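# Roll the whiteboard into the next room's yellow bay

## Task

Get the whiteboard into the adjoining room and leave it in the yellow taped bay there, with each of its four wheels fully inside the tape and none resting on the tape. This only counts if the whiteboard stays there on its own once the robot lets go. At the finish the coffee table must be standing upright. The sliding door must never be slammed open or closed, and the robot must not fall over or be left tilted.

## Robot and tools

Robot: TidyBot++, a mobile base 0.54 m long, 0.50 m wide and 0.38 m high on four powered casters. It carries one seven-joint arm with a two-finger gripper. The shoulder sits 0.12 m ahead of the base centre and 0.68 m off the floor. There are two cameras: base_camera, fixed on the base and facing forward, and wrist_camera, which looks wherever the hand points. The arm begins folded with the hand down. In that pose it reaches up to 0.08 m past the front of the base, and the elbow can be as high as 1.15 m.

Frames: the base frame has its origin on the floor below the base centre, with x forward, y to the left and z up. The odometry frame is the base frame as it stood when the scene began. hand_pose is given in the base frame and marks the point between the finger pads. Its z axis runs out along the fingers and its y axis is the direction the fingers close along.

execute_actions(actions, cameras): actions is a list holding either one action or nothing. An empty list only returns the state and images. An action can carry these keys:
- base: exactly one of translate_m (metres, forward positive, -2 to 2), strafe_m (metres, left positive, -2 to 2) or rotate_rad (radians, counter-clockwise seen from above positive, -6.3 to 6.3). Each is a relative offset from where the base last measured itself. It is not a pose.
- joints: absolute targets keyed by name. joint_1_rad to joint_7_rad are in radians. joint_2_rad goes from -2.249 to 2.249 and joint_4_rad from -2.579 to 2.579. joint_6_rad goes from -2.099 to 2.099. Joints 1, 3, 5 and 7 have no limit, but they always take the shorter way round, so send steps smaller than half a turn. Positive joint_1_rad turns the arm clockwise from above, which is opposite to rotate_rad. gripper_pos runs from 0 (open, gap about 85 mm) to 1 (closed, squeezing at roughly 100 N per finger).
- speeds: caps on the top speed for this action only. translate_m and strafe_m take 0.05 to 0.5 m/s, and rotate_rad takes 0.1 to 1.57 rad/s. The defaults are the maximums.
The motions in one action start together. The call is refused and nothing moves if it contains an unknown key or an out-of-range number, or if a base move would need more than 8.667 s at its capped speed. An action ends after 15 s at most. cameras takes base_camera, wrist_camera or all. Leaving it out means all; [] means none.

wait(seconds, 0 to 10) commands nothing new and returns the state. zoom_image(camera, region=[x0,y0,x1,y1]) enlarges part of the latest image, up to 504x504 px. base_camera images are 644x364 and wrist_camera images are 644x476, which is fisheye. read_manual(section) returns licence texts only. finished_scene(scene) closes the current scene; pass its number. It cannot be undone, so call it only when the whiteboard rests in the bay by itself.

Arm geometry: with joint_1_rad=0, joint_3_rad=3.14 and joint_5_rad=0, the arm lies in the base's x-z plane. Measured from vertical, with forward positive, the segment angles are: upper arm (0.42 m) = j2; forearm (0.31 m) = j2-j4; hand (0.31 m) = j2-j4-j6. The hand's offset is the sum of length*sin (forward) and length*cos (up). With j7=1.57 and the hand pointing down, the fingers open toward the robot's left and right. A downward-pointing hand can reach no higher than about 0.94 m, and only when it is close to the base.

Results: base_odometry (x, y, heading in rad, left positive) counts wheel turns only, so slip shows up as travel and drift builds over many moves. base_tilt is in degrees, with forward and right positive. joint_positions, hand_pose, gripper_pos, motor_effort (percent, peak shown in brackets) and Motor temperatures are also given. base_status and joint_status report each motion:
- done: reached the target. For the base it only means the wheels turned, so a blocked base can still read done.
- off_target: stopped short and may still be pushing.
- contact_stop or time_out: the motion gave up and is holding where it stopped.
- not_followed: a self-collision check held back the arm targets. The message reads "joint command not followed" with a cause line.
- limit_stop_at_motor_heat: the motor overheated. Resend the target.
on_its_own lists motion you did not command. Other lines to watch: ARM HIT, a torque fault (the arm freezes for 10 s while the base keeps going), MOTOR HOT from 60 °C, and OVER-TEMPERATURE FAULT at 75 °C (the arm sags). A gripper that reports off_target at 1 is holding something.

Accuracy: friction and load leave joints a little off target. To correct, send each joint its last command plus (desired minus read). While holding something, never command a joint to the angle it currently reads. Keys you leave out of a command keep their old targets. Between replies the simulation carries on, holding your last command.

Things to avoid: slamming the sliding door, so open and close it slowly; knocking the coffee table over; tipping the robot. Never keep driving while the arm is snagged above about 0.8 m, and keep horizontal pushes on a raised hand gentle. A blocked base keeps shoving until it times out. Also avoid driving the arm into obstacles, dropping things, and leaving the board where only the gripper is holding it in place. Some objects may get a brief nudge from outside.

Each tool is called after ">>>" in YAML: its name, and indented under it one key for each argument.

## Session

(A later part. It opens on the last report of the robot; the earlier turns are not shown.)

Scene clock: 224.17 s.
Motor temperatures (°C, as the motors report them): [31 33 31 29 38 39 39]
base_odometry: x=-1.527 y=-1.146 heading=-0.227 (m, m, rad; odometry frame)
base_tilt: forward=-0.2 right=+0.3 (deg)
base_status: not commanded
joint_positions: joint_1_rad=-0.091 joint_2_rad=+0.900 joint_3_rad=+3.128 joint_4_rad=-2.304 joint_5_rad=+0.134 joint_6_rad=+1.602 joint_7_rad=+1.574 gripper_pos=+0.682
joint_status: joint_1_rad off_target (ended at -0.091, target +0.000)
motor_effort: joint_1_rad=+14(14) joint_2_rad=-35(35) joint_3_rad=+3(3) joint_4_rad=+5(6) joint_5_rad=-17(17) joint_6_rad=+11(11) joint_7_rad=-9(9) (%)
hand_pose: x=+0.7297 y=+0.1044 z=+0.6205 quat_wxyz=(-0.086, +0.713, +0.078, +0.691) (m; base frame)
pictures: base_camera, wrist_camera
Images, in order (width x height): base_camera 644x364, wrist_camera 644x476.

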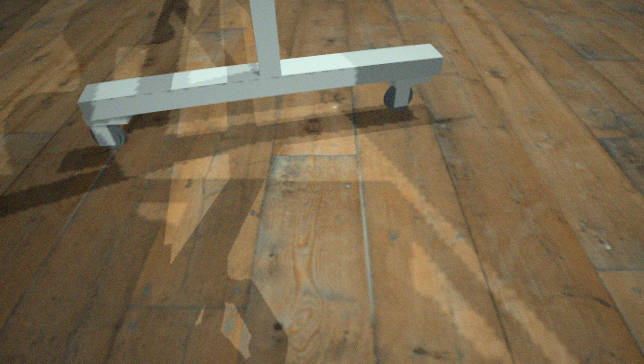

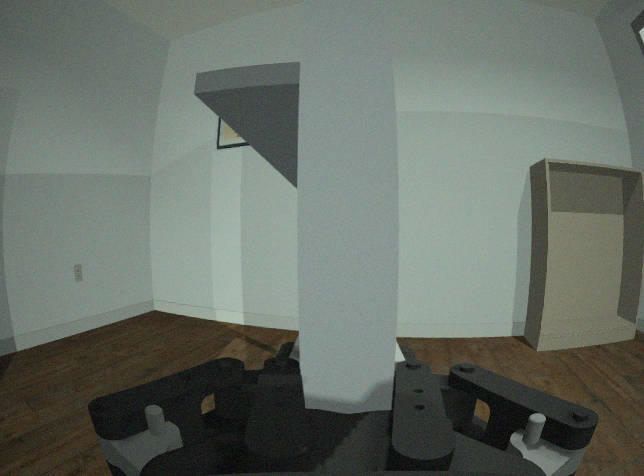

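>>> execute_actions:
  actions:
    - {"base":{"translate_m":-0.35},"speeds":{"translate_m":0.15}}

Scene clock: 233.60 s.
Motor temperatures (°C, as the motors report them): [31 33 31 29 38 39 39]
base_odometry: x=-1.869 y=-1.067 heading=-0.227 (m, m, rad; odometry frame)
base_tilt: forward=-0.2 right=+0.4 (deg)
base_status: done
joint_positions: joint_1_rad=-0.034 joint_2_rad=+0.905 joint_3_rad=+3.134 joint_4_rad=-2.295 joint_5_rad=+0.089 joint_6_rad=+1.603 joint_7_rad=+1.575 gripper_pos=+0.682
joint_status: not commanded
on_its_own: joint_1_rad moved +0.057 to your old target +0.000
motor_effort: joint_1_rad=+4(14) joint_2_rad=-31(39) joint_3_rad=-1(3) joint_4_rad=+4(6) joint_5_rad=-5(16) joint_6_rad=+6(16) joint_7_rad=-3(10) (%)
hand_pose: x=+0.7397 y=+0.0532 z=+0.6201 quat_wxyz=(-0.047, +0.715, +0.043, +0.697) (m; base frame)
pictures: base_camera, wrist_camera
Images, in order (width x height): base_camera 644x364, wrist_camera 644x476.

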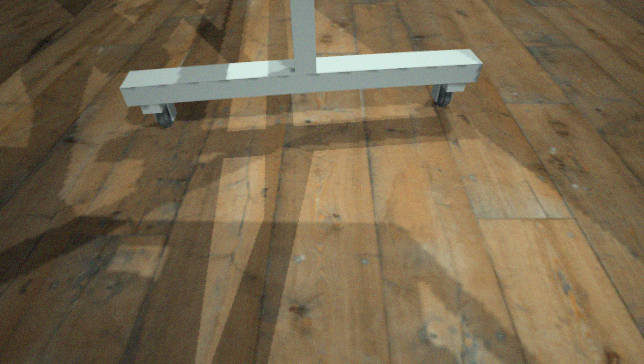

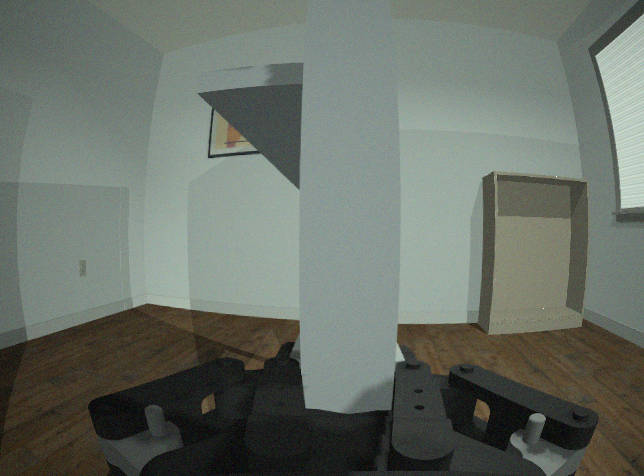

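Overcommand joint_1 to the right to help straighten, continue.

>>> execute_actions:
  actions:
    - {"base":{"translate_m":-0.3},"speeds":{"translate_m":0.15},"joints":{"joint_1_rad":0.08}}

Scene clock: 241.90 s.
Motor temperatures (°C, as the motors report them): [31 34 31 29 38 39 39]
base_odometry: x=-2.161 y=-0.999 heading=-0.227 (m, m, rad; odometry frame)
base_tilt: forward=-0.2 right=+0.3 (deg)
base_status: done
joint_positions: joint_1_rad=+0.048 joint_2_rad=+0.906 joint_3_rad=+3.136 joint_4_rad=-2.292 joint_5_rad=+0.089 joint_6_rad=+1.604 joint_7_rad=+1.575 gripper_pos=+0.682
joint_status: all done
motor_effort: joint_1_rad=+4(13) joint_2_rad=-32(41) joint_3_rad=-1(1) joint_4_rad=+4(6) joint_5_rad=-5(13) joint_6_rad=+7(19) joint_7_rad=-5(9) (%)
hand_pose: x=+0.7429 y=+0.0017 z=+0.6203 quat_wxyz=(-0.017, +0.715, +0.014, +0.699) (m; base frame)
pictures: base_camera, wrist_camera
Images, in order (width x height): base_camera 644x364, wrist_camera 644x476.

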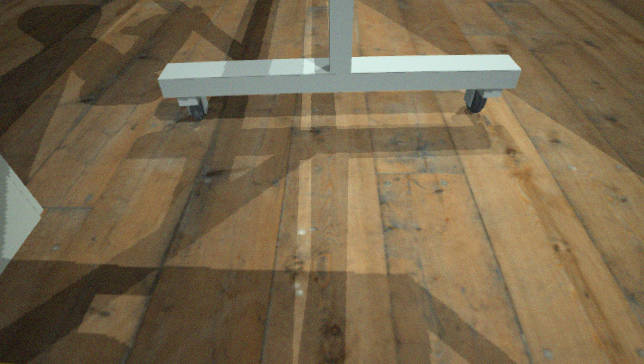

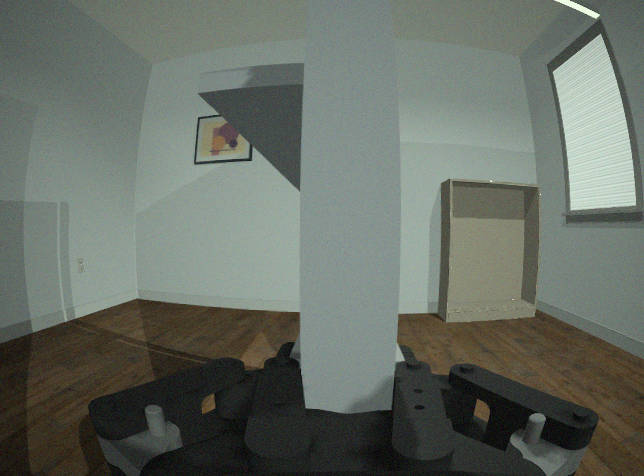

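>>> execute_actions:
  actions:
    - {"base":{"translate_m":-0.45},"speeds":{"translate_m":0.2},"joints":{"joint_1_rad":0.03}}

Scene clock: 251.23 s.
Motor temperatures (°C, as the motors report them): [31 34 31 29 38 39 39]
base_odometry: x=-2.600 y=-0.898 heading=-0.227 (m, m, rad; odometry frame)
base_tilt: forward=-0.2 right=+0.4 (deg)
base_status: done
joint_positions: joint_1_rad=+0.028 joint_2_rad=+0.906 joint_3_rad=+3.145 joint_4_rad=-2.292 joint_5_rad=+0.032 joint_6_rad=+1.605 joint_7_rad=+1.575 gripper_pos=+0.683
joint_status: all done
motor_effort: joint_1_rad=-2(5) joint_2_rad=-31(41) joint_3_rad=-2(3) joint_4_rad=+4(6) joint_5_rad=+4(5) joint_6_rad=+7(18) joint_7_rad=+0(6) (%)
hand_pose: x=+0.7436 y=-0.0077 z=+0.6204 quat_wxyz=(+0.001, +0.715, +0.003, +0.699) (m; base frame)
pictures: base_camera, wrist_camera
Images, in order (width x height): base_camera 644x364, wrist_camera 644x476.

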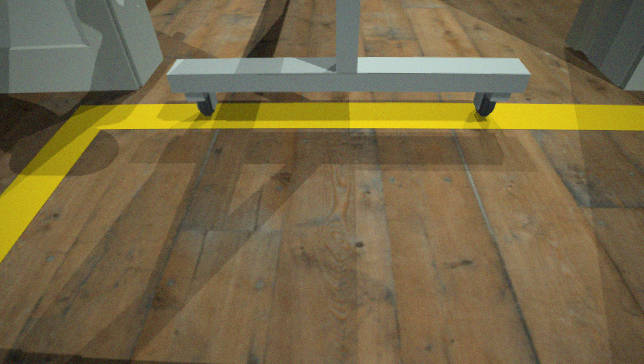

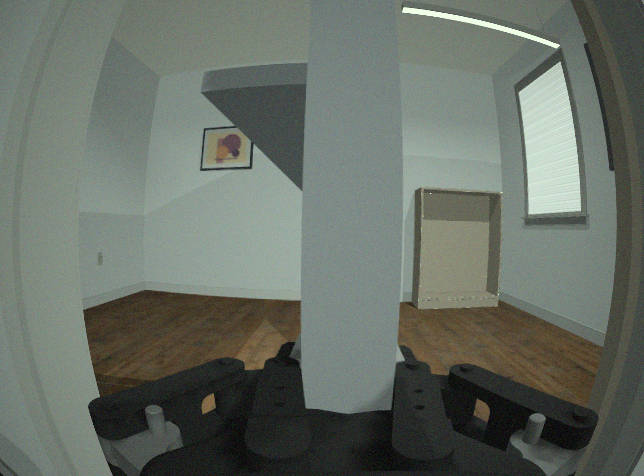

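>>> execute_actions:
  actions:
    - {"base":{"translate_m":-0.65},"speeds":{"translate_m":0.2}}

Scene clock: 262.77 s.
Motor temperatures (°C, as the motors report them): [31 34 31 29 38 39 39]
base_odometry: x=-3.234 y=-0.751 heading=-0.227 (m, m, rad; odometry frame)
base_tilt: forward=-0.2 right=+0.4 (deg)
base_status: done
joint_positions: joint_1_rad=+0.037 joint_2_rad=+0.906 joint_3_rad=+3.148 joint_4_rad=-2.291 joint_5_rad=+0.023 joint_6_rad=+1.605 joint_7_rad=+1.574 gripper_pos=+0.683
joint_status: not commanded
motor_effort: joint_1_rad=-4(5) joint_2_rad=-32(41) joint_3_rad=-3(3) joint_4_rad=+4(6) joint_5_rad=+5(5) joint_6_rad=+7(17) joint_7_rad=+1(1) (%)
hand_pose: x=+0.7436 y=-0.0170 z=+0.6204 quat_wxyz=(+0.008, +0.715, -0.004, +0.699) (m; base frame)
pictures: base_camera, wrist_camera
Images, in order (width x height): base_camera 644x364, wrist_camera 644x476.

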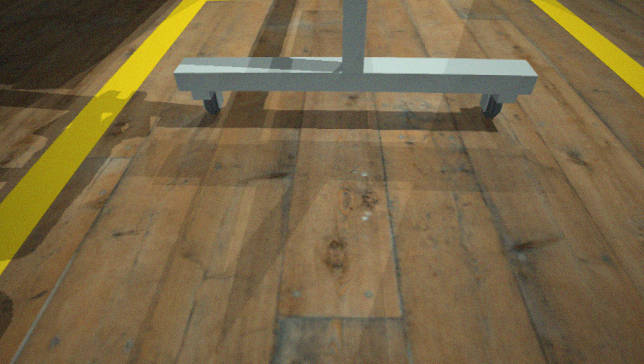

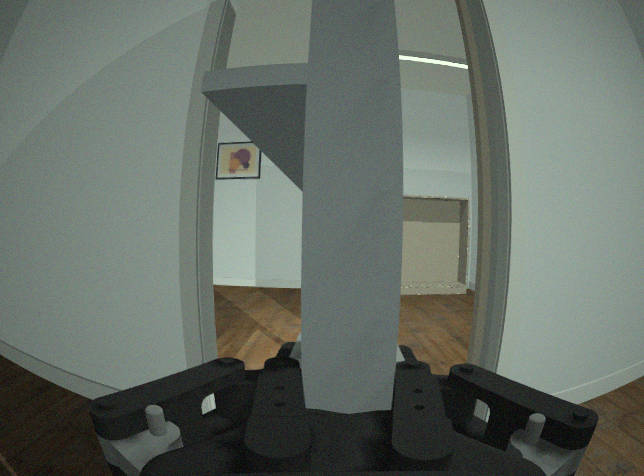

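>>> execute_actions:
  actions:
    - {"joints":{"gripper_pos":0}}
  cameras: []

>>> execute_actions:
  actions:
    - {"joints":{"joint_1_rad":0.0,"joint_2_rad":0.3,"joint_3_rad":3.15,"joint_4_rad":-2.55,"joint_5_rad":0.03,"joint_6_rad":0.6}}
  cameras: []

>>> execute_actions:
  actions:
    - {"base":{"strafe_m":0.75},"speeds":{"strafe_m":0.35}}

Scene clock: 283.37 s.
Motor temperatures (°C, as the motors report them): [31 34 31 28 38 39 39]
base_odometry: x=-3.234 y=-0.751 heading=-0.227 (m, m, rad; odometry frame)
base_tilt: forward=-0.2 right=+0.3 (deg)
base_status: not commanded
joint_positions: joint_1_rad=+0.031 joint_2_rad=+0.906 joint_3_rad=+3.148 joint_4_rad=-2.291 joint_5_rad=+0.023 joint_6_rad=+1.605 joint_7_rad=+1.574 gripper_pos=+0.000
joint_status: all done
motor_effort: joint_1_rad=+0(5) joint_2_rad=-33(35) joint_3_rad=-2(3) joint_4_rad=+4(4) joint_5_rad=+0(5) joint_6_rad=+9(9) joint_7_rad=-1(1) (%)
hand_pose: x=+0.7437 y=-0.0138 z=+0.6204 quat_wxyz=(+0.007, +0.715, -0.002, +0.699) (m; base frame)
pictures: none
No camera images: the call's "cameras" was empty. Leave "cameras" out to get every camera's image.

Scene clock: 285.20 s.
Motor temperatures (°C, as the motors report them): [31 34 31 28 38 39 39]
base_odometry: x=-3.234 y=-0.751 heading=-0.227 (m, m, rad; odometry frame)
base_tilt: forward=-0.2 right=+0.4 (deg)
base_status: not commanded
joint_positions: joint_1_rad=+0.015 joint_2_rad=+0.313 joint_3_rad=+3.148 joint_4_rad=-2.537 joint_5_rad=+0.023 joint_6_rad=+0.636 joint_7_rad=+1.574 gripper_pos=+0.000
joint_status: all done
motor_effort: joint_1_rad=+0(0) joint_2_rad=-20(34) joint_3_rad=-1(1) joint_4_rad=+8(9) joint_5_rad=+1(0) joint_6_rad=+7(8) joint_7_rad=-1(1) (%)
hand_pose: x=+0.5883 y=-0.0044 z=+0.5945 quat_wxyz=(+0.004, +0.894, +0.004, +0.448) (m; base frame)
pictures: none
No camera images: the call's "cameras" was empty. Leave "cameras" out to get every camera's image.

Scene clock: 288.40 s.
Motor temperatures (°C, as the motors report them): [31 34 31 28 38 39 39]
base_odometry: x=-3.065 y=-0.021 heading=-0.227 (m, m, rad; odometry frame)
base_tilt: forward=-0.2 right=+0.3 (deg)
base_status: done
joint_positions: joint_1_rad=+0.006 joint_2_rad=+0.313 joint_3_rad=+3.148 joint_4_rad=-2.537 joint_5_rad=+0.023 joint_6_rad=+0.636 joint_7_rad=+1.574 gripper_pos=+0.000
joint_status: not commanded
motor_effort: joint_1_rad=+0(3) joint_2_rad=-20(21) joint_3_rad=-1(3) joint_4_rad=+8(8) joint_5_rad=+1(1) joint_6_rad=+7(7) joint_7_rad=+0(0) (%)
hand_pose: x=+0.5883 y=-0.0004 z=+0.5945 quat_wxyz=(+0.002, +0.894, +0.008, +0.448) (m; base frame)
pictures: base_camera, wrist_camera
Images, in order (width x height): base_camera 644x364, wrist_camera 644x476.

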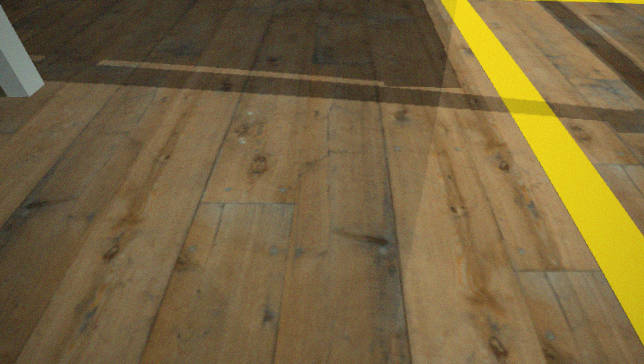

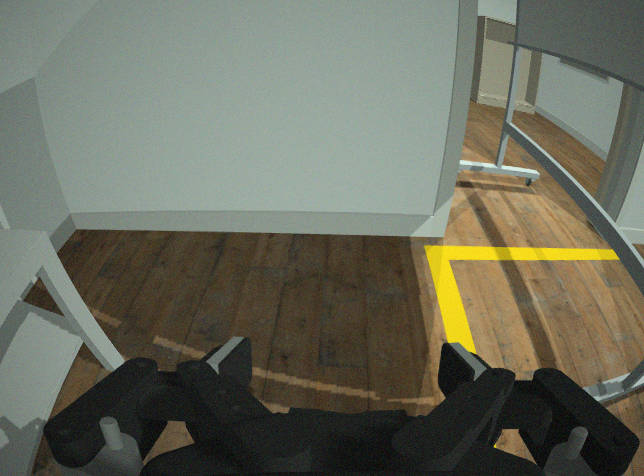

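>>> execute_actions:
  actions:
    - {"base":{"translate_m":0.62},"speeds":{"translate_m":0.3},"joints":{"joint_1_rad":1.56,"joint_6_rad":1.28}}
  cameras: []

>>> execute_actions:
  actions:
    - {"joints":{"joint_2_rad":0.8,"joint_4_rad":-2.4,"joint_6_rad":1.63}}

Scene clock: 304.80 s.
Motor temperatures (°C, as the motors report them): [31 34 31 28 38 39 39]
base_odometry: x=-2.461 y=-0.160 heading=-0.227 (m, m, rad; odometry frame)
base_tilt: forward=-0.2 right=+0.3 (deg)
base_status: done
joint_positions: joint_1_rad=+1.548 joint_2_rad=+0.312 joint_3_rad=+3.148 joint_4_rad=-2.540 joint_5_rad=+0.023 joint_6_rad=+1.240 joint_7_rad=+1.574 gripper_pos=+0.000
joint_status: all done
motor_effort: joint_1_rad=+0(2) joint_2_rad=-21(21) joint_3_rad=-1(2) joint_4_rad=+9(9) joint_5_rad=+0(0) joint_6_rad=+9(9) joint_7_rad=+0(0) (%)
hand_pose: x=+0.1361 y=-0.5298 z=+0.7684 quat_wxyz=(+0.483, +0.523, -0.497, +0.496) (m; base frame)
pictures: none
No camera images: the call's "cameras" was empty. Leave "cameras" out to get every camera's image.

Scene clock: 306.50 s.
Motor temperatures (°C, as the motors report them): [31 34 31 28 38 39 39]
base_odometry: x=-2.461 y=-0.160 heading=-0.227 (m, m, rad; odometry frame)
base_tilt: forward=-0.2 right=+0.4 (deg)
base_status: not commanded
joint_positions: joint_1_rad=+1.548 joint_2_rad=+0.789 joint_3_rad=+3.148 joint_4_rad=-2.416 joint_5_rad=+0.023 joint_6_rad=+1.589 joint_7_rad=+1.574 gripper_pos=+0.000
joint_status: all done
motor_effort: joint_1_rad=-1(0) joint_2_rad=-30(31) joint_3_rad=-1(2) joint_4_rad=+3(9) joint_5_rad=+1(0) joint_6_rad=+9(9) joint_7_rad=+0(0) (%)
hand_pose: x=+0.1380 y=-0.5893 z=+0.6503 quat_wxyz=(+0.480, +0.523, -0.499, +0.497) (m; base frame)
pictures: base_camera, wrist_camera
Images, in order (width x height): base_camera 644x364, wrist_camera 644x476.

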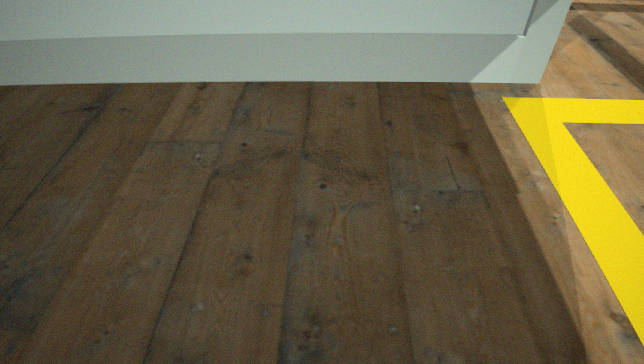

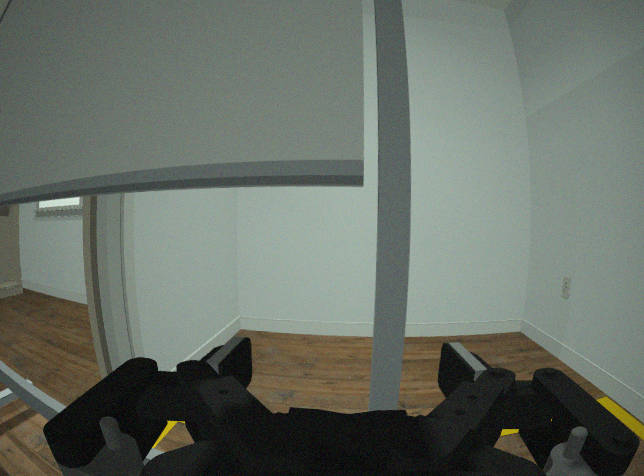

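>>> execute_actions:
  actions:
    - {"base":{"translate_m":-0.04}}
  cameras: []

>>> execute_actions:
  actions:
    - {"base":{"strafe_m":-0.18},"speeds":{"strafe_m":0.15}}

Scene clock: 314.43 s.
Motor temperatures (°C, as the motors report them): [31 34 31 28 38 39 39]
base_odometry: x=-2.500 y=-0.151 heading=-0.227 (m, m, rad; odometry frame)
base_tilt: forward=-0.2 right=+0.4 (deg)
base_status: done
joint_positions: joint_1_rad=+1.562 joint_2_rad=+0.789 joint_3_rad=+3.149 joint_4_rad=-2.416 joint_5_rad=+0.023 joint_6_rad=+1.589 joint_7_rad=+1.574 gripper_pos=+0.000
joint_status: not commanded
motor_effort: joint_1_rad=+0(3) joint_2_rad=-30(30) joint_3_rad=-2(3) joint_4_rad=+4(4) joint_5_rad=+0(0) joint_6_rad=+8(9) joint_7_rad=-1(0) (%)
hand_pose: x=+0.1293 y=-0.5895 z=+0.6503 quat_wxyz=(+0.484, +0.520, -0.503, +0.493) (m; base frame)
pictures: none
No camera images: the call's "cameras" was empty. Leave "cameras" out to get every camera's image.

Scene clock: 316.30 s.
Motor temperatures (°C, as the motors report them): [31 34 31 28 38 39 39]
base_odometry: x=-2.540 y=-0.326 heading=-0.226 (m, m, rad; odometry frame)
base_tilt: forward=-0.2 right=+0.4 (deg)
base_status: done
joint_positions: joint_1_rad=+1.562 joint_2_rad=+0.789 joint_3_rad=+3.149 joint_4_rad=-2.410 joint_5_rad=+0.023 joint_6_rad=+1.591 joint_7_rad=+1.574 gripper_pos=+0.000
joint_status: not commanded
motor_effort: joint_1_rad=+0(0) joint_2_rad=-30(32) joint_3_rad=-2(2) joint_4_rad=+4(4) joint_5_rad=+0(0) joint_6_rad=+8(9) joint_7_rad=-1(0) (%)
hand_pose: x=+0.1294 y=-0.5914 z=+0.6522 quat_wxyz=(+0.486, +0.518, -0.501, +0.495) (m; base frame)
pictures: base_camera, wrist_camera
Images, in order (width x height): base_camera 644x364, wrist_camera 644x476.

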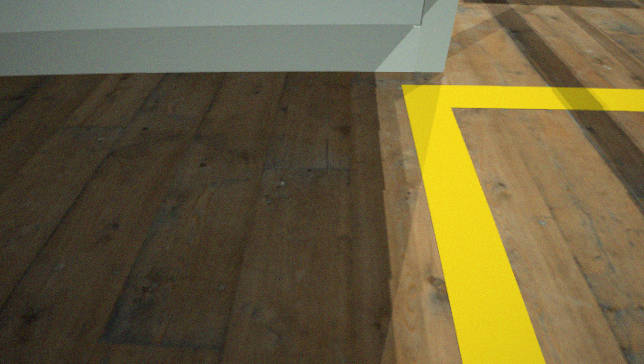

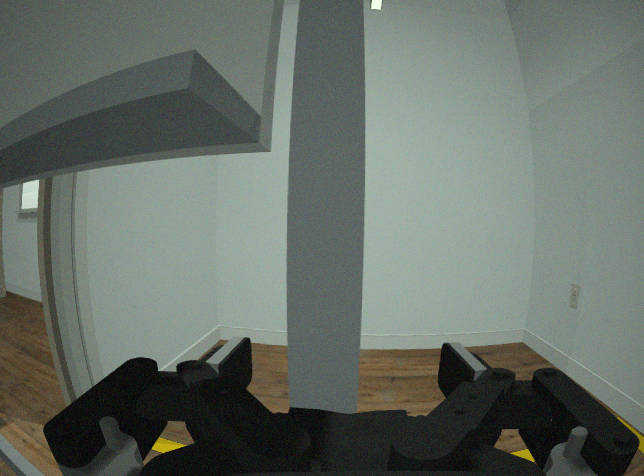

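Width 75; a bit deeper, close, pull.

>>> execute_actions:
  actions:
    - {"base":{"strafe_m":-0.04},"speeds":{"strafe_m":0.1}}
  cameras: []

>>> execute_actions:
  actions:
    - {"joints":{"gripper_pos":1}}
  cameras: []

>>> execute_actions:
  actions:
    - {"base":{"translate_m":-0.55},"speeds":{"translate_m":0.15}}
  cameras: []

>>> execute_actions:
  actions:
    - {"joints":{"gripper_pos":0}}
  cameras: []

>>> execute_actions:
  actions:
    - {"base":{"strafe_m":0.22}}
  cameras: []

>>> execute_actions:
  actions:
    - {"joints":{"joint_1_rad":1.0,"joint_2_rad":-0.385,"joint_4_rad":-2.52,"joint_6_rad":-0.3}}

Scene clock: 331.17 s.
Motor temperatures (°C, as the motors report them): [31 34 31 28 38 39 39]
base_odometry: x=-2.549 y=-0.366 heading=-0.226 (m, m, rad; odometry frame)
base_tilt: forward=-0.2 right=+0.4 (deg)
base_status: done
joint_positions: joint_1_rad=+1.562 joint_2_rad=+0.790 joint_3_rad=+3.149 joint_4_rad=-2.409 joint_5_rad=+0.023 joint_6_rad=+1.591 joint_7_rad=+1.574 gripper_pos=+0.000
joint_status: not commanded
motor_effort: joint_1_rad=+0(1) joint_2_rad=-30(31) joint_3_rad=-1(2) joint_4_rad=+4(5) joint_5_rad=+0(0) joint_6_rad=+8(9) joint_7_rad=-1(0) (%)
hand_pose: x=+0.1294 y=-0.5918 z=+0.6526 quat_wxyz=(+0.486, +0.518, -0.501, +0.495) (m; base frame)
pictures: none
No camera images: the call's "cameras" was empty. Leave "cameras" out to get every camera's image.

Scene clock: 332.27 s.
Motor temperatures (°C, as the motors report them): [31 34 31 28 38 39 39]
base_odometry: x=-2.549 y=-0.365 heading=-0.226 (m, m, rad; odometry frame)
base_tilt: forward=-0.2 right=+0.4 (deg)
base_status: not commanded
joint_positions: joint_1_rad=+1.551 joint_2_rad=+0.790 joint_3_rad=+3.144 joint_4_rad=-2.409 joint_5_rad=+0.028 joint_6_rad=+1.591 joint_7_rad=+1.574 gripper_pos=+0.650
joint_status: gripper_pos off_target (ended at +0.650, target +1.000)
motor_effort: joint_1_rad=+2(5) joint_2_rad=-30(31) joint_3_rad=-1(2) joint_4_rad=+4(6) joint_5_rad=+2(4) joint_6_rad=+9(10) joint_7_rad=-5(6) (%)
hand_pose: x=+0.1402 y=-0.5915 z=+0.6527 quat_wxyz=(+0.480, +0.522, -0.496, +0.501) (m; base frame)
pictures: none
No camera images: the call's "cameras" was empty. Leave "cameras" out to get every camera's image.

Scene clock: 336.63 s.
Motor temperatures (°C, as the motors report them): [31 34 31 28 38 39 39]
base_odometry: x=-3.085 y=-0.242 heading=-0.226 (m, m, rad; odometry frame)
base_tilt: forward=-0.2 right=+0.4 (deg)
base_status: done
joint_positions: joint_1_rad=+1.532 joint_2_rad=+0.793 joint_3_rad=+3.146 joint_4_rad=-2.403 joint_5_rad=+0.074 joint_6_rad=+1.592 joint_7_rad=+1.576 gripper_pos=+0.662
joint_status: not commanded
motor_effort: joint_1_rad=+3(13) joint_2_rad=-30(33) joint_3_rad=-2(3) joint_4_rad=+5(5) joint_5_rad=-3(9) joint_6_rad=+8(12) joint_7_rad=-8(9) (%)
hand_pose: x=+0.1641 y=-0.5918 z=+0.6527 quat_wxyz=(+0.465, +0.536, -0.479, +0.517) (m; base frame)
pictures: none
No camera images: the call's "cameras" was empty. Leave "cameras" out to get every camera's image.

Scene clock: 337.73 s.
Motor temperatures (°C, as the motors report them): [31 34 31 28 38 39 39]
base_odometry: x=-3.085 y=-0.242 heading=-0.226 (m, m, rad; odometry frame)
base_tilt: forward=-0.2 right=+0.4 (deg)
base_status: not commanded
joint_positions: joint_1_rad=+1.551 joint_2_rad=+0.793 joint_3_rad=+3.146 joint_4_rad=-2.403 joint_5_rad=+0.050 joint_6_rad=+1.592 joint_7_rad=+1.576 gripper_pos=+0.000
joint_status: all done
motor_effort: joint_1_rad=-1(3) joint_2_rad=-30(30) joint_3_rad=-2(2) joint_4_rad=+4(4) joint_5_rad=+0(3) joint_6_rad=+8(9) joint_7_rad=+0(9) (%)
hand_pose: x=+0.1459 y=-0.5931 z=+0.6527 quat_wxyz=(+0.476, +0.526, -0.489, +0.507) (m; base frame)
pictures: none
No camera images: the call's "cameras" was empty. Leave "cameras" out to get every camera's image.

Scene clock: 339.43 s.
Motor temperatures (°C, as the motors report them): [31 34 31 28 38 39 39]
base_odometry: x=-3.036 y=-0.028 heading=-0.226 (m, m, rad; odometry frame)
base_tilt: forward=-0.2 right=+0.4 (deg)
base_status: done
joint_positions: joint_1_rad=+1.551 joint_2_rad=+0.793 joint_3_rad=+3.146 joint_4_rad=-2.403 joint_5_rad=+0.050 joint_6_rad=+1.592 joint_7_rad=+1.576 gripper_pos=+0.000
joint_status: not commanded
motor_effort: joint_1_rad=+0(1) joint_2_rad=-30(32) joint_3_rad=-1(2) joint_4_rad=+4(5) joint_5_rad=+0(1) joint_6_rad=+8(8) joint_7_rad=+0(1) (%)
hand_pose: x=+0.1457 y=-0.5931 z=+0.6527 quat_wxyz=(+0.476, +0.526, -0.490, +0.506) (m; base frame)
pictures: none
No camera images: the call's "cameras" was empty. Leave "cameras" out to get every camera's image.

Scene clock: 342.07 s.
Motor temperatures (°C, as the motors report them): [31 34 31 28 38 39 39]
base_odometry: x=-3.036 y=-0.028 heading=-0.226 (m, m, rad; odometry frame)
base_tilt: forward=-0.2 right=+0.3 (deg)
base_status: not commanded
joint_positions: joint_1_rad=+1.014 joint_2_rad=-0.373 joint_3_rad=+3.146 joint_4_rad=-2.505 joint_5_rad=+0.050 joint_6_rad=-0.264 joint_7_rad=+1.576 gripper_pos=+0.000
joint_status: all done
motor_effort: joint_1_rad=+0(1) joint_2_rad=-5(31) joint_3_rad=-1(2) joint_4_rad=+15(16) joint_5_rad=+1(1) joint_6_rad=+6(8) joint_7_rad=-1(0) (%)
hand_pose: x=+0.2868 y=-0.2773 z=+0.6777 quat_wxyz=(+0.191, +0.824, -0.434, +0.311) (m; base frame)
pictures: base_camera, wrist_camera
Images, in order (width x height): base_camera 644x364, wrist_camera 644x476.

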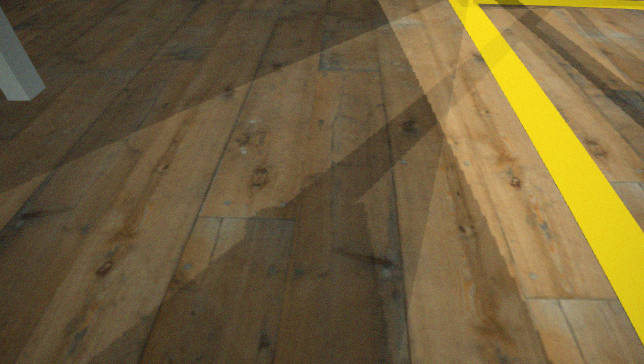

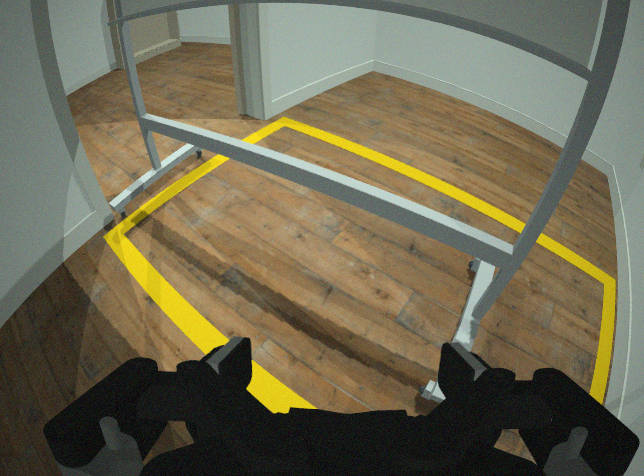

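>>> execute_actions:
  actions:
    - {"joints":{"joint_1_rad":1.53,"joint_2_rad":0.8,"joint_4_rad":-2.4,"joint_6_rad":1.63}}
  cameras: []

>>> execute_actions:
  actions:
    - {"base":{"strafe_m":-0.22},"speeds":{"strafe_m":0.15}}
  cameras: ["wrist_camera"]

Scene clock: 355.47 s.
Motor temperatures (°C, as the motors report them): [31 34 31 28 38 39 39]
base_odometry: x=-3.036 y=-0.028 heading=-0.226 (m, m, rad; odometry frame)
base_tilt: forward=-0.2 right=+0.4 (deg)
base_status: not commanded
joint_positions: joint_1_rad=+1.518 joint_2_rad=+0.788 joint_3_rad=+3.146 joint_4_rad=-2.417 joint_5_rad=+0.050 joint_6_rad=+1.592 joint_7_rad=+1.576 gripper_pos=+0.000
joint_status: all done
motor_effort: joint_1_rad=+0(1) joint_2_rad=-30(30) joint_3_rad=-2(2) joint_4_rad=+3(17) joint_5_rad=+1(0) joint_6_rad=+8(8) joint_7_rad=-1(1) (%)
hand_pose: x=+0.1648 y=-0.5876 z=+0.6517 quat_wxyz=(+0.466, +0.536, -0.483, +0.512) (m; base frame)
pictures: none
No camera images: the call's "cameras" was empty. Leave "cameras" out to get every camera's image.

Scene clock: 357.60 s.
Motor temperatures (°C, as the motors report them): [31 34 31 28 38 39 39]
base_odometry: x=-3.085 y=-0.242 heading=-0.225 (m, m, rad; odometry frame)
base_tilt: forward=-0.2 right=+0.4 (deg)
base_status: done
joint_positions: joint_1_rad=+1.518 joint_2_rad=+0.788 joint_3_rad=+3.146 joint_4_rad=-2.410 joint_5_rad=+0.050 joint_6_rad=+1.592 joint_7_rad=+1.576 gripper_pos=+0.000
joint_status: not commanded
motor_effort: joint_1_rad=+0(1) joint_2_rad=-30(31) joint_3_rad=-2(2) joint_4_rad=+4(5) joint_5_rad=+1(1) joint_6_rad=+8(9) joint_7_rad=-1(0) (%)
hand_pose: x=+0.1649 y=-0.5897 z=+0.6533 quat_wxyz=(+0.467, +0.535, -0.482, +0.513) (m; base frame)
pictures: wrist_camera
Images, in order (width x height): wrist_camera 644x476.

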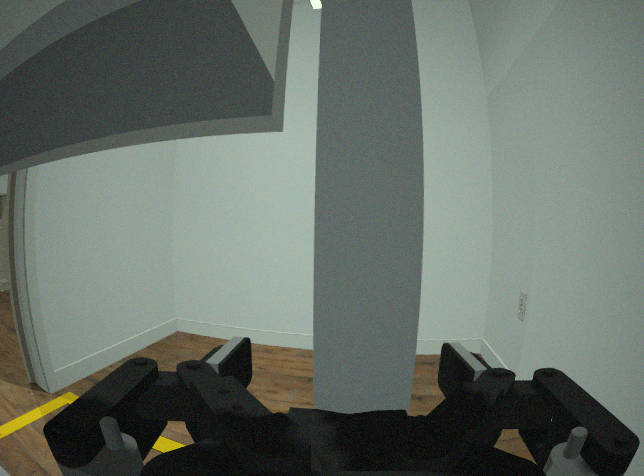

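>>> execute_actions:
  actions:
    - {"joints":{"gripper_pos":1}}
  cameras: []

>>> execute_actions:
  actions:
    - {"base":{"translate_m":-0.27},"speeds":{"translate_m":0.15}}
  cameras: []

>>> execute_actions:
  actions:
    - {"joints":{"gripper_pos":0}}
  cameras: []

>>> execute_actions:
  actions:
    - {"base":{"strafe_m":0.22}}
  cameras: []

>>> execute_actions:
  actions:
    - {"joints":{"joint_1_rad":1.0,"joint_2_rad":-0.385,"joint_4_rad":-2.52,"joint_6_rad":-0.3}}
  cameras: ["wrist_camera"]

Scene clock: 371.93 s.
Motor temperatures (°C, as the motors report them): [31 34 31 28 38 39 39]
base_odometry: x=-3.085 y=-0.242 heading=-0.225 (m, m, rad; odometry frame)
base_tilt: forward=-0.2 right=+0.4 (deg)
base_status: not commanded
joint_positions: joint_1_rad=+1.521 joint_2_rad=+0.788 joint_3_rad=+3.149 joint_4_rad=-2.410 joint_5_rad=+0.042 joint_6_rad=+1.592 joint_7_rad=+1.576 gripper_pos=+0.660
joint_status: gripper_pos off_target (ended at +0.660, target +1.000)
motor_effort: joint_1_rad=+3(5) joint_2_rad=-30(30) joint_3_rad=-1(4) joint_4_rad=+4(4) joint_5_rad=-2(3) joint_6_rad=+9(8) joint_7_rad=-4(5) (%)
hand_pose: x=+0.1596 y=-0.5901 z=+0.6533 quat_wxyz=(+0.471, +0.532, -0.485, +0.510) (m; base frame)
pictures: none
No camera images: the call's "cameras" was empty. Leave "cameras" out to get every camera's image.

Scene clock: 376.57 s.
Motor temperatures (°C, as the motors report them): [31 34 31 28 38 39 39]
base_odometry: x=-3.335 y=-0.179 heading=-0.164 (m, m, rad; odometry frame)
base_tilt: forward=-0.2 right=+0.4 (deg)
base_status: translate_m time_out (by the wheels' count: -0.258 of -0.270)
joint_positions: joint_1_rad=+1.493 joint_2_rad=+0.796 joint_3_rad=+3.143 joint_4_rad=-2.405 joint_5_rad=+0.073 joint_6_rad=+1.602 joint_7_rad=+1.581 gripper_pos=+0.671
joint_status: not commanded
motor_effort: joint_1_rad=+4(14) joint_2_rad=-30(37) joint_3_rad=-2(5) joint_4_rad=+5(11) joint_5_rad=-3(10) joint_6_rad=+9(13) joint_7_rad=-8(10) (%)
hand_pose: x=+0.1887 y=-0.5888 z=+0.6538 quat_wxyz=(+0.456, +0.545, -0.466, +0.527) (m; base frame)
pictures: none
No camera images: the call's "cameras" was empty. Leave "cameras" out to get every camera's image.

not run: a stop came earlier in this reply.

not run: a stop came earlier in this reply.

not run: a stop came earlier in this reply.

Hit the wall at the end. Release, step forward, inspect.

>>> execute_actions:
  actions:
    - {"base":{"translate_m":0.03},"joints":{"gripper_pos":0,"joint_1_rad":1.56}}
  cameras: []

>>> execute_actions:
  actions:
    - {"base":{"strafe_m":0.22}}
  cameras: []

>>> execute_actions:
  actions:
    - {"joints":{"joint_1_rad":1.0,"joint_2_rad":-0.385,"joint_4_rad":-2.52,"joint_6_rad":-0.3}}
  cameras: ["wrist_camera"]

Scene clock: 383.70 s.
Motor temperatures (°C, as the motors report them): [31 34 31 28 38 39 39]
base_odometry: x=-3.306 y=-0.184 heading=-0.164 (m, m, rad; odometry frame)
base_tilt: forward=-0.2 right=+0.4 (deg)
base_status: done
joint_positions: joint_1_rad=+1.549 joint_2_rad=+0.796 joint_3_rad=+3.143 joint_4_rad=-2.402 joint_5_rad=+0.051 joint_6_rad=+1.602 joint_7_rad=+1.581 gripper_pos=+0.000
joint_status: all done
motor_effort: joint_1_rad=+0(6) joint_2_rad=-30(31) joint_3_rad=-1(3) joint_4_rad=+3(7) joint_5_rad=+1(8) joint_6_rad=+8(10) joint_7_rad=-1(9) (%)
hand_pose: x=+0.1488 y=-0.5931 z=+0.6544 quat_wxyz=(+0.477, +0.526, -0.486, +0.509) (m; base frame)
pictures: none
No camera images: the call's "cameras" was empty. Leave "cameras" out to get every camera's image.

Scene clock: 385.40 s.
Motor temperatures (°C, as the motors report them): [31 34 31 28 38 39 39]
base_odometry: x=-3.270 y=+0.034 heading=-0.164 (m, m, rad; odometry frame)
base_tilt: forward=-0.2 right=+0.4 (deg)
base_status: done
joint_positions: joint_1_rad=+1.549 joint_2_rad=+0.796 joint_3_rad=+3.143 joint_4_rad=-2.403 joint_5_rad=+0.051 joint_6_rad=+1.602 joint_7_rad=+1.581 gripper_pos=+0.000
joint_status: not commanded
motor_effort: joint_1_rad=+0(0) joint_2_rad=-30(32) joint_3_rad=-2(2) joint_4_rad=+4(5) joint_5_rad=+1(1) joint_6_rad=+9(9) joint_7_rad=+0(1) (%)
hand_pose: x=+0.1487 y=-0.5930 z=+0.6544 quat_wxyz=(+0.477, +0.526, -0.486, +0.509) (m; base frame)
pictures: none
No camera images: the call's "cameras" was empty. Leave "cameras" out to get every camera's image.

Scene clock: 388.03 s.
Motor temperatures (°C, as the motors report them): [31 34 31 28 38 39 39]
base_odometry: x=-3.270 y=+0.034 heading=-0.164 (m, m, rad; odometry frame)
base_tilt: forward=-0.2 right=+0.3 (deg)
base_status: not commanded
joint_positions: joint_1_rad=+1.014 joint_2_rad=-0.373 joint_3_rad=+3.143 joint_4_rad=-2.505 joint_5_rad=+0.051 joint_6_rad=-0.264 joint_7_rad=+1.581 gripper_pos=+0.000
joint_status: all done
motor_effort: joint_1_rad=+0(1) joint_2_rad=-5(31) joint_3_rad=+0(2) joint_4_rad=+16(16) joint_5_rad=+0(1) joint_6_rad=+6(9) joint_7_rad=+0(0) (%)
hand_pose: x=+0.2876 y=-0.2767 z=+0.6777 quat_wxyz=(+0.192, +0.826, -0.431, +0.310) (m; base frame)
pictures: wrist_camera
Images, in order (width x height): wrist_camera 644x476.

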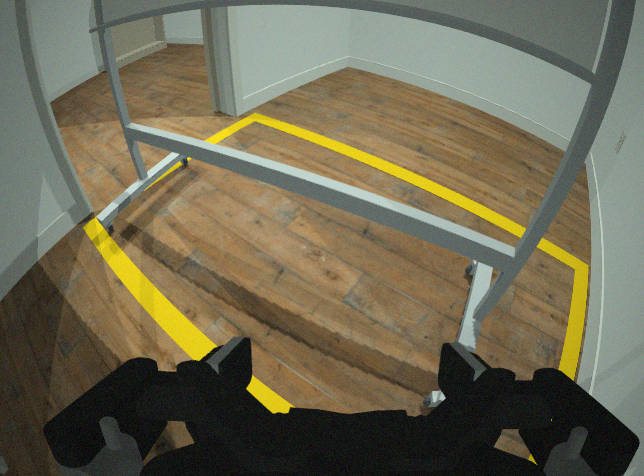

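>>> zoom_image:
  camera: "wrist_camera"
  region: [60, 100, 280, 270]

Region (60, 100, 280, 270) of wrist_camera's 644x476 image, scaled by 2.291; it fills the top 389 rows of this view, and the rest is white.

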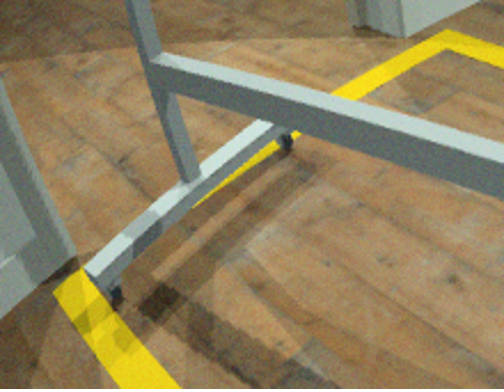

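>>> execute_actions:
  actions:
    - {"base":{"translate_m":0.88},"speeds":{"translate_m":0.3},"joints":{"joint_1_rad":1.3,"joint_2_rad":0.3,"joint_4_rad":-2.55,"joint_6_rad":1.28}}

Scene clock: 416.70 s.
Motor temperatures (°C, as the motors report them): [31 34 31 28 38 39 39]
base_odometry: x=-2.401 y=-0.110 heading=-0.164 (m, m, rad; odometry frame)
base_tilt: forward=-0.2 right=+0.4 (deg)
base_status: done
joint_positions: joint_1_rad=+1.289 joint_2_rad=+0.287 joint_3_rad=+3.143 joint_4_rad=-2.533 joint_5_rad=+0.050 joint_6_rad=+1.244 joint_7_rad=+1.581 gripper_pos=+0.000
joint_status: all done
motor_effort: joint_1_rad=+0(1) joint_2_rad=-20(21) joint_3_rad=-1(0) joint_4_rad=+9(17) joint_5_rad=+0(0) joint_6_rad=+8(9) joint_7_rad=-1(0) (%)
hand_pose: x=+0.2809 y=-0.5043 z=+0.7852 quat_wxyz=(+0.418, +0.582, -0.405, +0.568) (m; base frame)
pictures: base_camera, wrist_camera
Images, in order (width x height): base_camera 644x364, wrist_camera 644x476.

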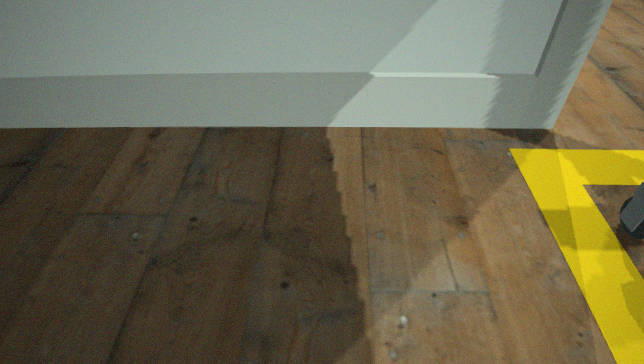

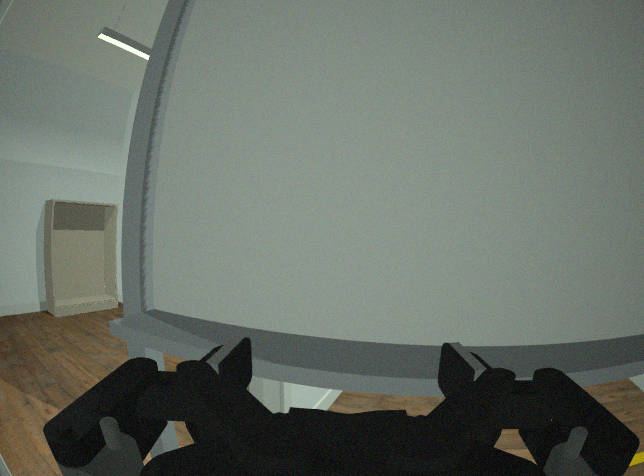

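>>> execute_actions:
  actions:
    - {"base":{"strafe_m":0.08}}
  cameras: []

>>> execute_actions:
  actions:
    - {"base":{"translate_m":0.2},"speeds":{"translate_m":0.1},"joints":{"joint_2_rad":0.8,"joint_4_rad":-2.4,"joint_6_rad":1.63}}

Scene clock: 433.63 s.
Motor temperatures (°C, as the motors report them): [31 34 31 28 38 39 39]
base_odometry: x=-2.388 y=-0.031 heading=-0.164 (m, m, rad; odometry frame)
base_tilt: forward=-0.2 right=+0.4 (deg)
base_status: done
joint_positions: joint_1_rad=+1.289 joint_2_rad=+0.289 joint_3_rad=+3.143 joint_4_rad=-2.541 joint_5_rad=+0.050 joint_6_rad=+1.244 joint_7_rad=+1.581 gripper_pos=+0.000
joint_status: not commanded
motor_effort: joint_1_rad=+0(0) joint_2_rad=-20(23) joint_3_rad=-1(2) joint_4_rad=+9(10) joint_5_rad=+1(0) joint_6_rad=+8(9) joint_7_rad=+0(1) (%)
hand_pose: x=+0.2801 y=-0.5022 z=+0.7808 quat_wxyz=(+0.416, +0.585, -0.408, +0.565) (m; base frame)
pictures: none
No camera images: the call's "cameras" was empty. Leave "cameras" out to get every camera's image.

Scene clock: 436.30 s.
Motor temperatures (°C, as the motors report them): [31 34 31 28 38 39 39]
base_odometry: x=-2.191 y=-0.063 heading=-0.164 (m, m, rad; odometry frame)
base_tilt: forward=-0.2 right=+0.3 (deg)
base_status: done
joint_positions: joint_1_rad=+1.294 joint_2_rad=+0.789 joint_3_rad=+3.144 joint_4_rad=-2.416 joint_5_rad=+0.049 joint_6_rad=+1.589 joint_7_rad=+1.581 gripper_pos=+0.000
joint_status: all done
motor_effort: joint_1_rad=+0(2) joint_2_rad=-30(31) joint_3_rad=-2(2) joint_4_rad=+4(10) joint_5_rad=+0(0) joint_6_rad=+8(8) joint_7_rad=+0(1) (%)
hand_pose: x=+0.2949 y=-0.5628 z=+0.6505 quat_wxyz=(+0.406, +0.589, -0.419, +0.559) (m; base frame)
pictures: base_camera, wrist_camera
Images, in order (width x height): base_camera 644x364, wrist_camera 644x476.

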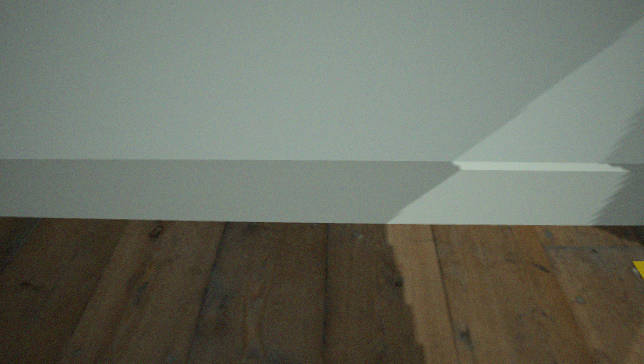

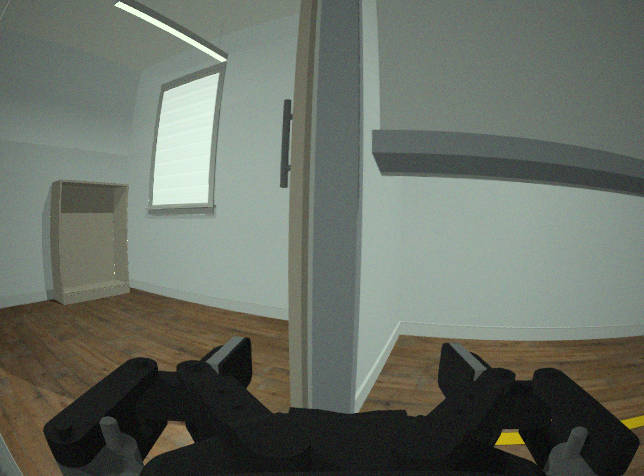

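>>> execute_actions:
  actions:
    - {"base":{"translate_m":0.03}}
  cameras: []

>>> execute_actions:
  actions:
    - {"base":{"strafe_m":-0.15},"speeds":{"strafe_m":0.12}}

Scene clock: 449.67 s.
Motor temperatures (°C, as the motors report them): [31 34 31 28 38 39 39]
base_odometry: x=-2.161 y=-0.068 heading=-0.164 (m, m, rad; odometry frame)
base_tilt: forward=-0.2 right=+0.3 (deg)
base_status: done
joint_positions: joint_1_rad=+1.295 joint_2_rad=+0.789 joint_3_rad=+3.145 joint_4_rad=-2.414 joint_5_rad=+0.049 joint_6_rad=+1.590 joint_7_rad=+1.581 gripper_pos=+0.000
joint_status: not commanded
motor_effort: joint_1_rad=+0(2) joint_2_rad=-30(30) joint_3_rad=-2(3) joint_4_rad=+4(4) joint_5_rad=+1(0) joint_6_rad=+8(9) joint_7_rad=-1(1) (%)
hand_pose: x=+0.2943 y=-0.5634 z=+0.6510 quat_wxyz=(+0.407, +0.588, -0.419, +0.559) (m; base frame)
pictures: none
No camera images: the call's "cameras" was empty. Leave "cameras" out to get every camera's image.

Scene clock: 451.53 s.
Motor temperatures (°C, as the motors report them): [31 34 31 28 38 39 39]
base_odometry: x=-2.185 y=-0.216 heading=-0.163 (m, m, rad; odometry frame)
base_tilt: forward=-0.1 right=+0.4 (deg)
base_status: done
joint_positions: joint_1_rad=+1.292 joint_2_rad=+0.790 joint_3_rad=+3.144 joint_4_rad=-2.411 joint_5_rad=+0.050 joint_6_rad=+1.591 joint_7_rad=+1.581 gripper_pos=+0.000
joint_status: not commanded
motor_effort: joint_1_rad=+2(5) joint_2_rad=-30(31) joint_3_rad=+0(2) joint_4_rad=+5(7) joint_5_rad=-1(4) joint_6_rad=+9(9) joint_7_rad=+0(1) (%)
hand_pose: x=+0.2970 y=-0.5636 z=+0.6519 quat_wxyz=(+0.406, +0.588, -0.417, +0.562) (m; base frame)
pictures: base_camera, wrist_camera
Images, in order (width x height): base_camera 644x364, wrist_camera 644x476.

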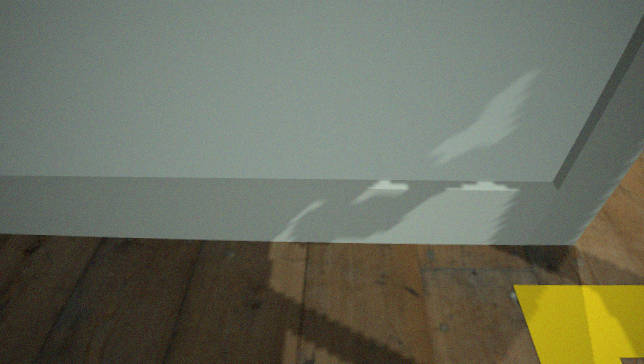

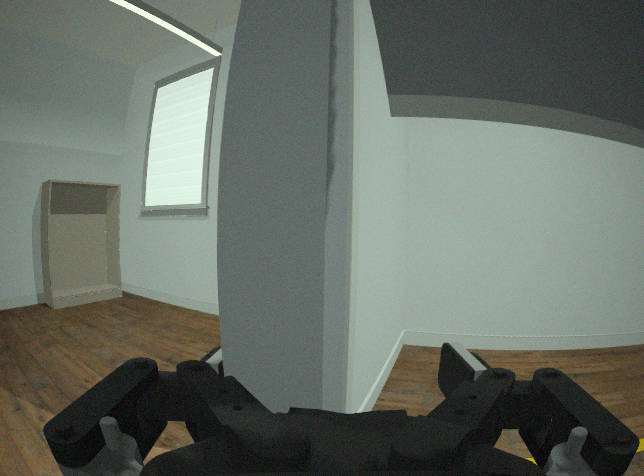

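>>> execute_actions:
  actions:
    - {"base":{"translate_m":-0.13},"speeds":{"translate_m":0.08}}
  cameras: ["wrist_camera"]

>>> execute_actions:
  actions:
    - {"base":{"strafe_m":-0.08},"speeds":{"strafe_m":0.06}}

Scene clock: 459.43 s.
Motor temperatures (°C, as the motors report them): [31 34 31 28 38 39 39]
base_odometry: x=-2.314 y=-0.195 heading=-0.163 (m, m, rad; odometry frame)
base_tilt: forward=-0.2 right=+0.4 (deg)
base_status: done
joint_positions: joint_1_rad=+1.256 joint_2_rad=+0.795 joint_3_rad=+3.120 joint_4_rad=-2.405 joint_5_rad=+0.079 joint_6_rad=+1.591 joint_7_rad=+1.581 gripper_pos=+0.000
joint_status: not commanded
motor_effort: joint_1_rad=+6(14) joint_2_rad=-30(33) joint_3_rad=+2(7) joint_4_rad=+3(6) joint_5_rad=-5(10) joint_6_rad=+9(11) joint_7_rad=-1(1) (%)
hand_pose: x=+0.3357 y=-0.5515 z=+0.6516 quat_wxyz=(+0.378, +0.600, -0.398, +0.582) (m; base frame)
pictures: wrist_camera
Images, in order (width x height): wrist_camera 644x476.

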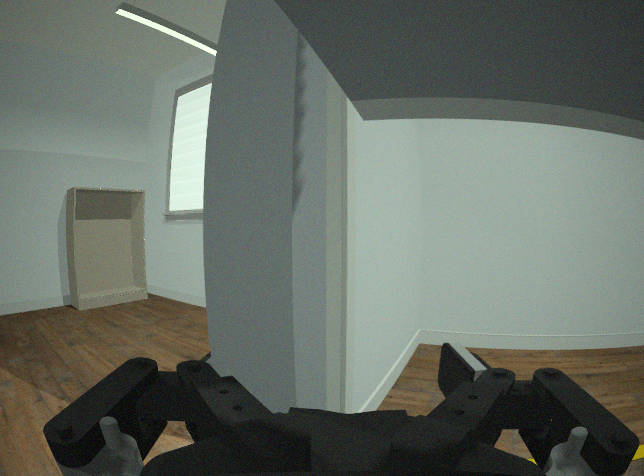

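Scene clock: 461.27 s.
Motor temperatures (°C, as the motors report them): [31 34 31 28 38 39 39]
base_odometry: x=-2.327 y=-0.274 heading=-0.163 (m, m, rad; odometry frame)
base_tilt: forward=-0.2 right=+0.4 (deg)
base_status: done
joint_positions: joint_1_rad=+1.260 joint_2_rad=+0.796 joint_3_rad=+3.121 joint_4_rad=-2.405 joint_5_rad=+0.079 joint_6_rad=+1.594 joint_7_rad=+1.581 gripper_pos=+0.000
joint_status: not commanded
motor_effort: joint_1_rad=+5(8) joint_2_rad=-30(32) joint_3_rad=+1(3) joint_4_rad=+4(8) joint_5_rad=-3(6) joint_6_rad=+8(10) joint_7_rad=-1(1) (%)
hand_pose: x=+0.3328 y=-0.5525 z=+0.6516 quat_wxyz=(+0.380, +0.599, -0.399, +0.581) (m; base frame)
pictures: base_camera, wrist_camera
Images, in order (width x height): base_camera 644x364, wrist_camera 644x476.

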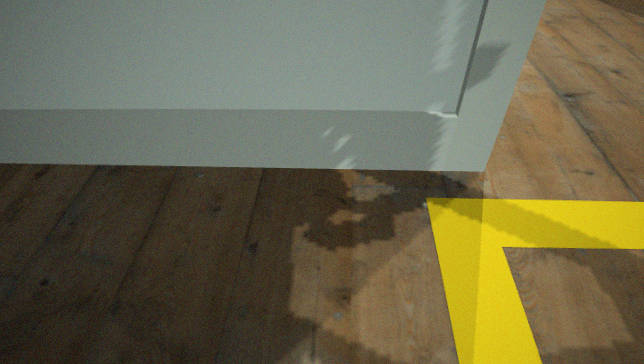

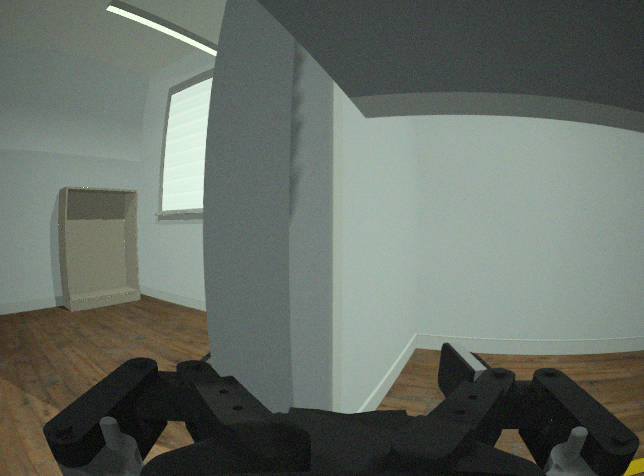

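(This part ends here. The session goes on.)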